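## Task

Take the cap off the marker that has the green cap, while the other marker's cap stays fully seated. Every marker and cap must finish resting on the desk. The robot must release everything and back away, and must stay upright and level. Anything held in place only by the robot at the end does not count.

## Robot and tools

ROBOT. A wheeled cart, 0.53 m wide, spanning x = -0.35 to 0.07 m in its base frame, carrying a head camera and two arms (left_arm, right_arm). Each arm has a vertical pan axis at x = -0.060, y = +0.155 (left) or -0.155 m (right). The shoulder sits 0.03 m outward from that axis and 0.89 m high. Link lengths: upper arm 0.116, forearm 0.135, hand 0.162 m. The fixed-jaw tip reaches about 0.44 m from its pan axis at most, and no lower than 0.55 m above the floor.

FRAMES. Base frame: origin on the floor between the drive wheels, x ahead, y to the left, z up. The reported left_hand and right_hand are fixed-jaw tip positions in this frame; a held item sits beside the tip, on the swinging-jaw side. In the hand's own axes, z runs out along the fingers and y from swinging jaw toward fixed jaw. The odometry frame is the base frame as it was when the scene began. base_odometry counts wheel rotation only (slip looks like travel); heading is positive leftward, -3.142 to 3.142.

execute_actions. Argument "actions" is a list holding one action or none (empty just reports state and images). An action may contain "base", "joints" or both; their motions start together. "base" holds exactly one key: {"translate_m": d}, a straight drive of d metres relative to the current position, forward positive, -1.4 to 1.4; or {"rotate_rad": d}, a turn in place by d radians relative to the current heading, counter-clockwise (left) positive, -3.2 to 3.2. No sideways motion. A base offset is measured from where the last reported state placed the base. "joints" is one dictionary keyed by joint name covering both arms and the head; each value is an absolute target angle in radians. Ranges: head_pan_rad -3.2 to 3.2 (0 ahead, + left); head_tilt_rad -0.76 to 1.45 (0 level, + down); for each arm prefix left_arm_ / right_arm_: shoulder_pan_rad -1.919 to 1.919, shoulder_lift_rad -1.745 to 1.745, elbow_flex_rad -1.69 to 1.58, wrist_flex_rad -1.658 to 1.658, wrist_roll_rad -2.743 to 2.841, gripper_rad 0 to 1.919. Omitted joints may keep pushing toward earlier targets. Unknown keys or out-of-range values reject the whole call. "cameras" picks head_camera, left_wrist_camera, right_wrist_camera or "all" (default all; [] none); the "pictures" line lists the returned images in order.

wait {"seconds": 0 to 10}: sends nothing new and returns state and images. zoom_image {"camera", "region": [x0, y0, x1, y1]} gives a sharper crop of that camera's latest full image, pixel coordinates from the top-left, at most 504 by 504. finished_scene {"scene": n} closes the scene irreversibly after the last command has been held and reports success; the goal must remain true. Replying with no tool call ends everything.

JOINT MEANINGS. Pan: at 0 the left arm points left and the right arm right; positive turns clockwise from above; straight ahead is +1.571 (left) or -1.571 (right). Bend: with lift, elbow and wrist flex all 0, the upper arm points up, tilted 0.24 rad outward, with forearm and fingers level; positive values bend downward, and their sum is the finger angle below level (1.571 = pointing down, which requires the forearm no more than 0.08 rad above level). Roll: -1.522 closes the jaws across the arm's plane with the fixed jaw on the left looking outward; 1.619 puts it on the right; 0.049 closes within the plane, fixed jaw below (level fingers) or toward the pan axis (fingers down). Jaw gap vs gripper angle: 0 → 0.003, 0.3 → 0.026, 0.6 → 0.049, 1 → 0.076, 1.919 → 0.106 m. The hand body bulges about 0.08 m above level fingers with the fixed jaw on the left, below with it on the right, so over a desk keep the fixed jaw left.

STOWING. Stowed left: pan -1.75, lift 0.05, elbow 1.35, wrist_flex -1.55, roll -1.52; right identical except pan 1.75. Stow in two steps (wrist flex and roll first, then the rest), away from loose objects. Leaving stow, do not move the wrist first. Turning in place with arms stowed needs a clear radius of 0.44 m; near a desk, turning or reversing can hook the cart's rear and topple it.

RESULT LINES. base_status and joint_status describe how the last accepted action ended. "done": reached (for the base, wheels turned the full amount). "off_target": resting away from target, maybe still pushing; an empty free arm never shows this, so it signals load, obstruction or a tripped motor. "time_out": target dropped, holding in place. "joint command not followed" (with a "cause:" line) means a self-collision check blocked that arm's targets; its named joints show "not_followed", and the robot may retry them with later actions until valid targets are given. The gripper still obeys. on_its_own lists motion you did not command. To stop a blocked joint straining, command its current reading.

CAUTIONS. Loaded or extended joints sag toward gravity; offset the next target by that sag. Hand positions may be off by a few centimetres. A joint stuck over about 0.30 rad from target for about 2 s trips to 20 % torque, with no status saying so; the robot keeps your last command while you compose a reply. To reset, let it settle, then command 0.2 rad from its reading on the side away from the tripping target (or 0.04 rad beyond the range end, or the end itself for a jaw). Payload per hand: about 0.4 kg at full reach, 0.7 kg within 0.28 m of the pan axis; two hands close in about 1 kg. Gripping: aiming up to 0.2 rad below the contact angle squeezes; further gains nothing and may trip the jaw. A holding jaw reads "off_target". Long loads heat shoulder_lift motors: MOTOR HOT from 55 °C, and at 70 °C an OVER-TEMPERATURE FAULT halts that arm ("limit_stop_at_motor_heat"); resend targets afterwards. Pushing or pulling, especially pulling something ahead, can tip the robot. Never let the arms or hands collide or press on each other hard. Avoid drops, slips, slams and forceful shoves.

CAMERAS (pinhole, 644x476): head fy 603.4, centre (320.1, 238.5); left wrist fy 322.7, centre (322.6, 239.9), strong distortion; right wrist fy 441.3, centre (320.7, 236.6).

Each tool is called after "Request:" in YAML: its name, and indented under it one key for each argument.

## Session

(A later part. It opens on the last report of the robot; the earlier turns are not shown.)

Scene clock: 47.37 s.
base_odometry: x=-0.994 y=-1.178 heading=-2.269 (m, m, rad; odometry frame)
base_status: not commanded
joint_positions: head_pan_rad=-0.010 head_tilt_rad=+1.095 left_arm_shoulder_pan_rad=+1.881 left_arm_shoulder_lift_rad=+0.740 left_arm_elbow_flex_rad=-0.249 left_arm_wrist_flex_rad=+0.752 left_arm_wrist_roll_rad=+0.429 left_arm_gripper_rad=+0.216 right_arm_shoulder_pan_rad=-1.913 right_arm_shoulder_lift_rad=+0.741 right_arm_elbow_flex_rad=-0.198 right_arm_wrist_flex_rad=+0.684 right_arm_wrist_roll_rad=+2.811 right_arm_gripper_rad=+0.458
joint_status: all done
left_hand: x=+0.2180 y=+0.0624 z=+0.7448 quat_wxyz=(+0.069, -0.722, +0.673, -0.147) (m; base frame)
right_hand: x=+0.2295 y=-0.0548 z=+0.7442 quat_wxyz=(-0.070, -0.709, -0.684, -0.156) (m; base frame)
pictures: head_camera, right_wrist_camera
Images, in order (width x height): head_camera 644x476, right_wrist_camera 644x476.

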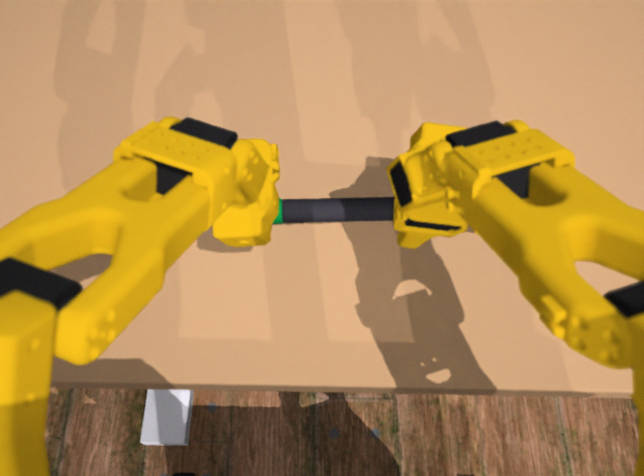

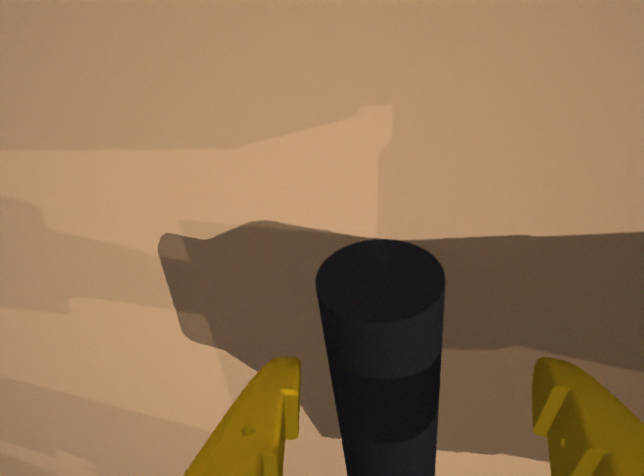

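Request:
execute_actions:
  actions:
    - {"joints":{"right_arm_shoulder_lift_rad":0.76,"right_arm_wrist_flex_rad":0.63,"right_arm_gripper_rad":0.35}}
  cameras: ["right_wrist_camera"]

Request:
execute_actions:
  actions:
    - {"joints":{"right_arm_gripper_rad":0.0}}

Scene clock: 48.60 s.
base_odometry: x=-0.994 y=-1.178 heading=-2.269 (m, m, rad; odometry frame)
base_status: not commanded
joint_positions: head_pan_rad=-0.010 head_tilt_rad=+1.095 left_arm_shoulder_pan_rad=+1.881 left_arm_shoulder_lift_rad=+0.740 left_arm_elbow_flex_rad=-0.249 left_arm_wrist_flex_rad=+0.752 left_arm_wrist_roll_rad=+0.429 left_arm_gripper_rad=+0.216 right_arm_shoulder_pan_rad=-1.913 right_arm_shoulder_lift_rad=+0.769 right_arm_elbow_flex_rad=-0.198 right_arm_wrist_flex_rad=+0.643 right_arm_wrist_roll_rad=+2.811 right_arm_gripper_rad=+0.358
joint_status: all done
left_hand: x=+0.2180 y=+0.0624 z=+0.7448 quat_wxyz=(+0.069, -0.722, +0.673, -0.147) (m; base frame)
right_hand: x=+0.2313 y=-0.0542 z=+0.7392 quat_wxyz=(-0.073, -0.708, -0.683, -0.162) (m; base frame)
pictures: right_wrist_camera
Images, in order (width x height): right_wrist_camera 644x476.

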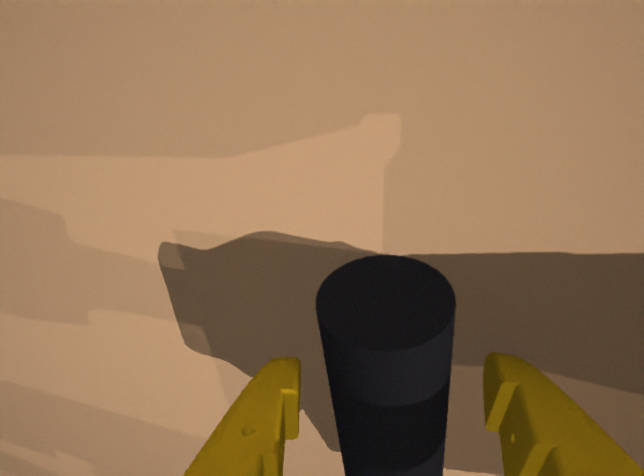

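Scene clock: 49.30 s.
base_odometry: x=-0.994 y=-1.178 heading=-2.269 (m, m, rad; odometry frame)
base_status: not commanded
joint_positions: head_pan_rad=-0.010 head_tilt_rad=+1.095 left_arm_shoulder_pan_rad=+1.880 left_arm_shoulder_lift_rad=+0.740 left_arm_elbow_flex_rad=-0.259 left_arm_wrist_flex_rad=+0.752 left_arm_wrist_roll_rad=+0.427 left_arm_gripper_rad=+0.216 right_arm_shoulder_pan_rad=-1.916 right_arm_shoulder_lift_rad=+0.780 right_arm_elbow_flex_rad=-0.197 right_arm_wrist_flex_rad=+0.643 right_arm_wrist_roll_rad=+2.816 right_arm_gripper_rad=+0.207
joint_status: right_arm_gripper_rad off_target (ended at +0.207, target +0.000)
left_hand: x=+0.2203 y=+0.0621 z=+0.7466 quat_wxyz=(+0.072, -0.721, +0.672, -0.152) (m; base frame)
right_hand: x=+0.2291 y=-0.0539 z=+0.7359 quat_wxyz=(-0.071, -0.707, -0.686, -0.156) (m; base frame)
pictures: head_camera, left_wrist_camera, right_wrist_camera
Images, in order (width x height): head_camera 644x476, left_wrist_camera 644x476, right_wrist_camera 644x476.

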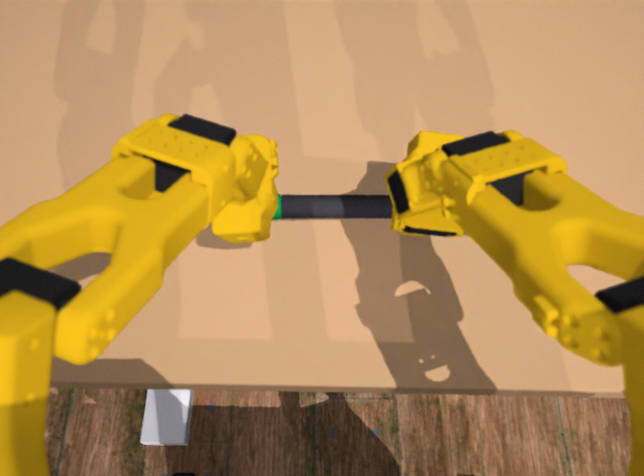

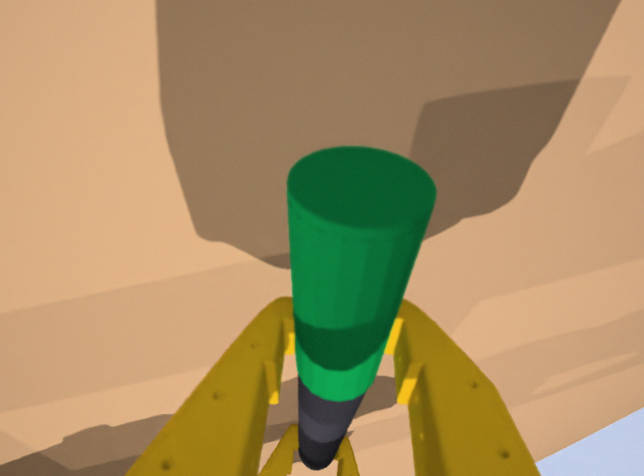

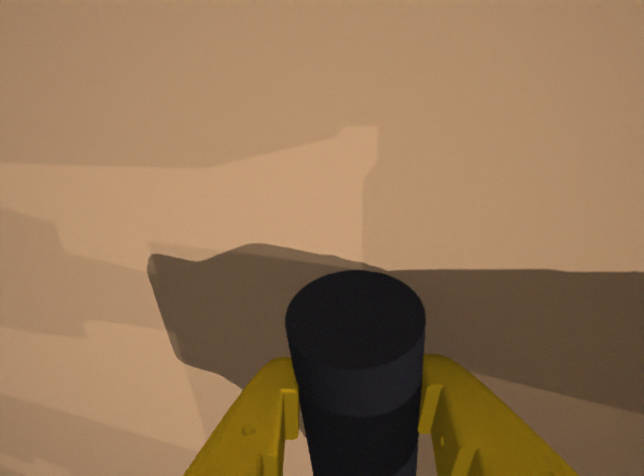

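Request:
execute_actions:
  actions:
    - {"joints":{"left_arm_shoulder_pan_rad":1.77,"right_arm_shoulder_pan_rad":-1.84,"left_arm_wrist_roll_rad":0.35,"right_arm_wrist_roll_rad":2.84,"left_arm_gripper_rad":0.015}}

Scene clock: 51.53 s.
base_odometry: x=-0.994 y=-1.178 heading=-2.269 (m, m, rad; odometry frame)
base_status: not commanded
joint_positions: head_pan_rad=-0.010 head_tilt_rad=+1.095 left_arm_shoulder_pan_rad=+1.778 left_arm_shoulder_lift_rad=+0.740 left_arm_elbow_flex_rad=-0.262 left_arm_wrist_flex_rad=+0.752 left_arm_wrist_roll_rad=+0.358 left_arm_gripper_rad=+0.216 right_arm_shoulder_pan_rad=-1.849 right_arm_shoulder_lift_rad=+0.780 right_arm_elbow_flex_rad=-0.197 right_arm_wrist_flex_rad=+0.641 right_arm_wrist_roll_rad=+2.831 right_arm_gripper_rad=+0.207
joint_status: left_arm_gripper_rad off_target (ended at +0.216, target +0.015); the others done
left_hand: x=+0.2288 y=+0.0913 z=+0.7470 quat_wxyz=(+0.085, -0.732, +0.660, -0.146) (m; base frame)
right_hand: x=+0.2355 y=-0.0735 z=+0.7360 quat_wxyz=(-0.078, -0.724, -0.668, -0.154) (m; base frame)
pictures: head_camera, left_wrist_camera, right_wrist_camera
Images, in order (width x height): head_camera 644x476, left_wrist_camera 644x476, right_wrist_camera 644x476.

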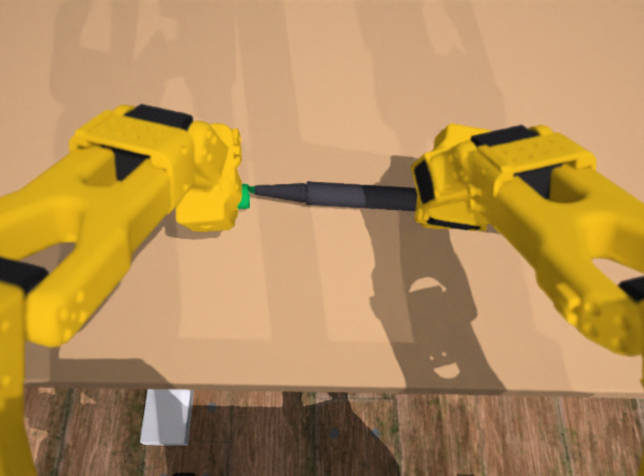

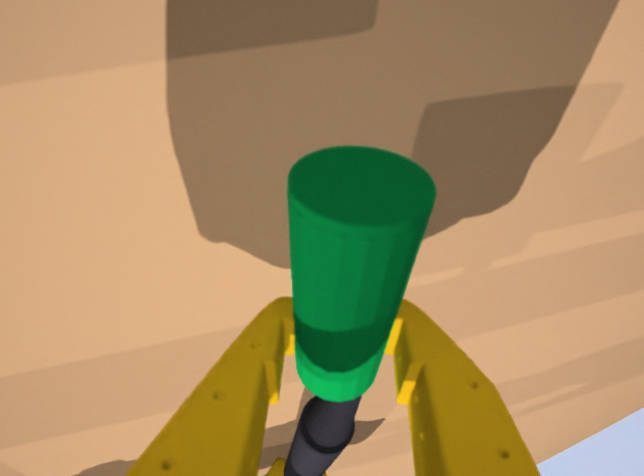

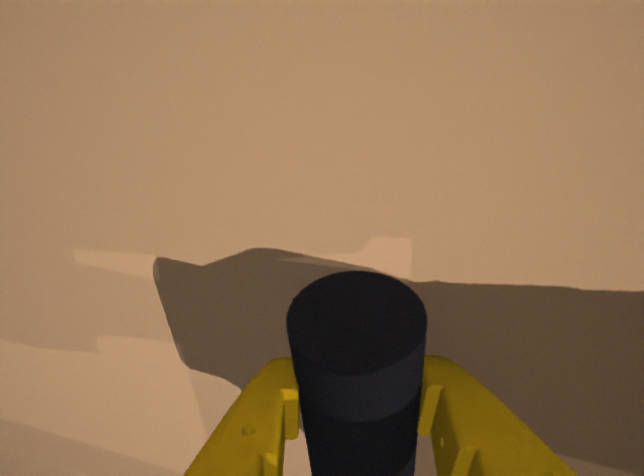

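Off. Separate, lower and release.

Request:
execute_actions:
  actions:
    - {"joints":{"left_arm_shoulder_pan_rad":1.62,"left_arm_elbow_flex_rad":-0.195,"left_arm_wrist_flex_rad":0.69,"right_arm_shoulder_lift_rad":0.775}}
  cameras: []

Request:
execute_actions:
  actions:
    - {"joints":{"left_arm_gripper_rad":0.32,"right_arm_gripper_rad":0.3}}

Scene clock: 52.67 s.
base_odometry: x=-0.994 y=-1.178 heading=-2.269 (m, m, rad; odometry frame)
base_status: not commanded
joint_positions: head_pan_rad=-0.010 head_tilt_rad=+1.095 left_arm_shoulder_pan_rad=+1.631 left_arm_shoulder_lift_rad=+0.740 left_arm_elbow_flex_rad=-0.192 left_arm_wrist_flex_rad=+0.702 left_arm_wrist_roll_rad=+0.358 left_arm_gripper_rad=+0.216 right_arm_shoulder_pan_rad=-1.849 right_arm_shoulder_lift_rad=+0.781 right_arm_elbow_flex_rad=-0.197 right_arm_wrist_flex_rad=+0.640 right_arm_wrist_roll_rad=+2.831 right_arm_gripper_rad=+0.207
joint_status: all done
left_hand: x=+0.2276 y=+0.1349 z=+0.7377 quat_wxyz=(+0.090, -0.779, +0.606, -0.132) (m; base frame)
right_hand: x=+0.2355 y=-0.0735 z=+0.7357 quat_wxyz=(-0.078, -0.724, -0.668, -0.154) (m; base frame)
pictures: none
No camera images: the call's "cameras" was empty. Leave "cameras" out to get every camera's image.

Scene clock: 53.37 s.
base_odometry: x=-0.994 y=-1.178 heading=-2.269 (m, m, rad; odometry frame)
base_status: not commanded
joint_positions: head_pan_rad=-0.010 head_tilt_rad=+1.095 left_arm_shoulder_pan_rad=+1.631 left_arm_shoulder_lift_rad=+0.740 left_arm_elbow_flex_rad=-0.192 left_arm_wrist_flex_rad=+0.702 left_arm_wrist_roll_rad=+0.358 left_arm_gripper_rad=+0.308 right_arm_shoulder_pan_rad=-1.844 right_arm_shoulder_lift_rad=+0.780 right_arm_elbow_flex_rad=-0.197 right_arm_wrist_flex_rad=+0.634 right_arm_wrist_roll_rad=+2.831 right_arm_gripper_rad=+0.286
joint_status: all done
left_hand: x=+0.2276 y=+0.1349 z=+0.7377 quat_wxyz=(+0.090, -0.779, +0.606, -0.132) (m; base frame)
right_hand: x=+0.2370 y=-0.0745 z=+0.7365 quat_wxyz=(-0.080, -0.725, -0.666, -0.157) (m; base frame)
pictures: head_camera, left_wrist_camera, right_wrist_camera
Images, in order (width x height): head_camera 644x476, left_wrist_camera 644x476, right_wrist_camera 644x476.

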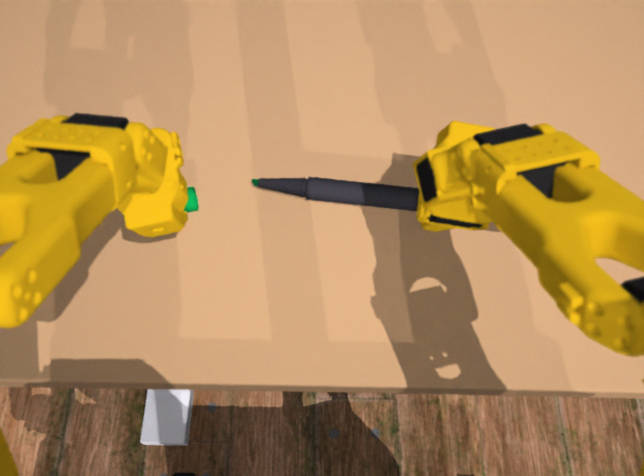

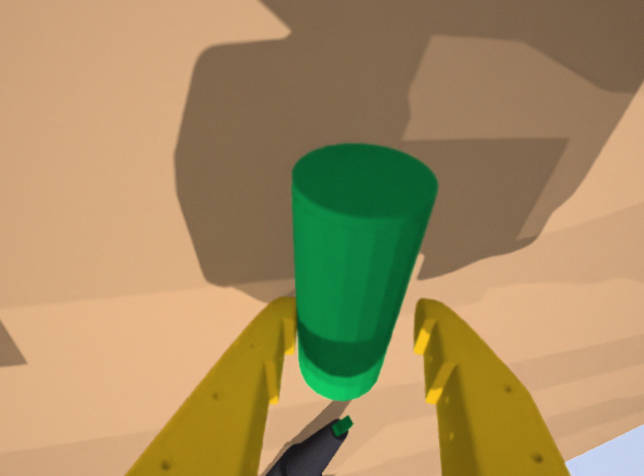

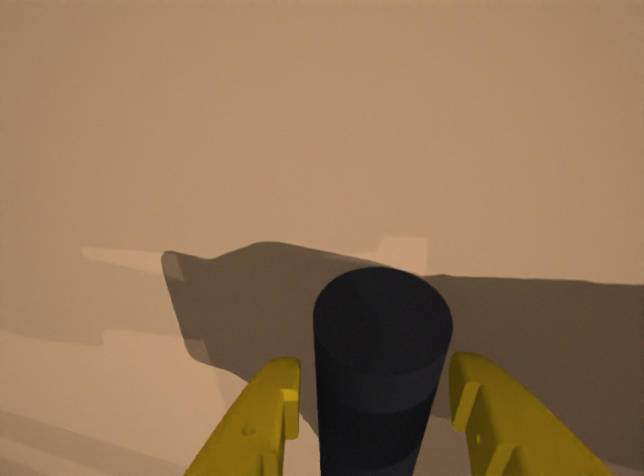

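Request:
execute_actions:
  actions:
    - {"joints":{"left_arm_gripper_rad":0.55,"right_arm_gripper_rad":0.55,"left_arm_shoulder_lift_rad":0.4,"left_arm_wrist_flex_rad":1.05,"right_arm_shoulder_lift_rad":0.45,"right_arm_wrist_flex_rad":0.93}}
  cameras: ["head_camera"]

Request:
execute_actions:
  actions:
    - {"base":{"translate_m":-0.4},"joints":{"head_tilt_rad":0.7,"left_arm_shoulder_lift_rad":0.0,"right_arm_shoulder_lift_rad":0.0,"right_arm_shoulder_pan_rad":-1.5}}
  cameras: ["head_camera"]

Scene clock: 55.30 s.
base_odometry: x=-0.994 y=-1.178 heading=-2.269 (m, m, rad; odometry frame)
base_status: not commanded
joint_positions: head_pan_rad=-0.010 head_tilt_rad=+1.095 left_arm_shoulder_pan_rad=+1.631 left_arm_shoulder_lift_rad=+0.455 left_arm_elbow_flex_rad=-0.190 left_arm_wrist_flex_rad=+1.041 left_arm_wrist_roll_rad=+0.358 left_arm_gripper_rad=+0.539 right_arm_shoulder_pan_rad=-1.844 right_arm_shoulder_lift_rad=+0.500 right_arm_elbow_flex_rad=-0.197 right_arm_wrist_flex_rad=+0.922 right_arm_wrist_roll_rad=+2.831 right_arm_gripper_rad=+0.542
joint_status: all done
left_hand: x=+0.2108 y=+0.1359 z=+0.7957 quat_wxyz=(+0.075, -0.783, +0.608, -0.109) (m; base frame)
right_hand: x=+0.2302 y=-0.0764 z=+0.7954 quat_wxyz=(-0.078, -0.726, -0.666, -0.153) (m; base frame)
pictures: head_camera
Images, in order (width x height): head_camera 644x476.

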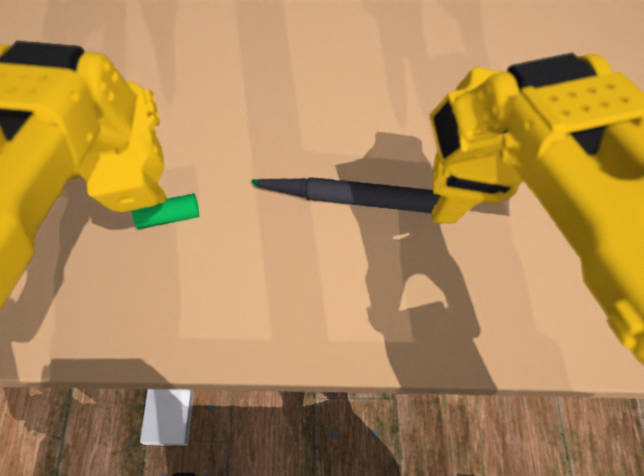

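Scene clock: 58.07 s.
base_odometry: x=-0.737 y=-0.871 heading=-2.268 (m, m, rad; odometry frame)
base_status: done
joint_positions: head_pan_rad=-0.010 head_tilt_rad=+0.714 left_arm_shoulder_pan_rad=+1.631 left_arm_shoulder_lift_rad=+0.048 left_arm_elbow_flex_rad=-0.187 left_arm_wrist_flex_rad=+1.044 left_arm_wrist_roll_rad=+0.358 left_arm_gripper_rad=+0.539 right_arm_shoulder_pan_rad=-1.507 right_arm_shoulder_lift_rad=+0.042 right_arm_elbow_flex_rad=-0.197 right_arm_wrist_flex_rad=+0.923 right_arm_wrist_roll_rad=+2.831 right_arm_gripper_rad=+0.542
joint_status: all done
left_hand: x=+0.2293 y=+0.1348 z=+0.8981 quat_wxyz=(+0.185, -0.746, +0.580, -0.270) (m; base frame)
right_hand: x=+0.2553 y=-0.1779 z=+0.9251 quat_wxyz=(-0.232, -0.773, -0.500, -0.314) (m; base frame)
pictures: head_camera
Images, in order (width x height): head_camera 644x476.

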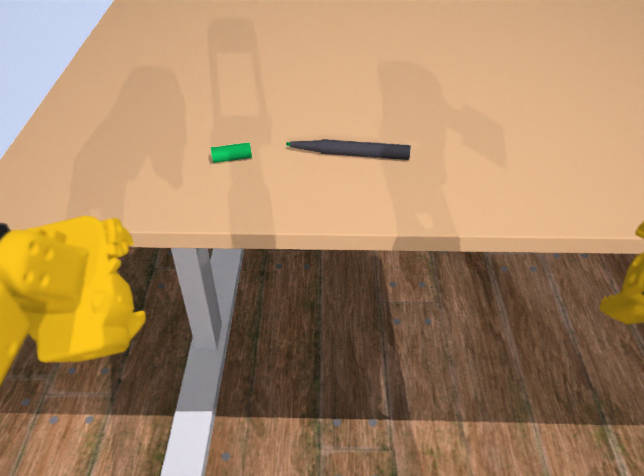

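Request:
finished_scene:
  scene: 1

The scene is finished: the task was done.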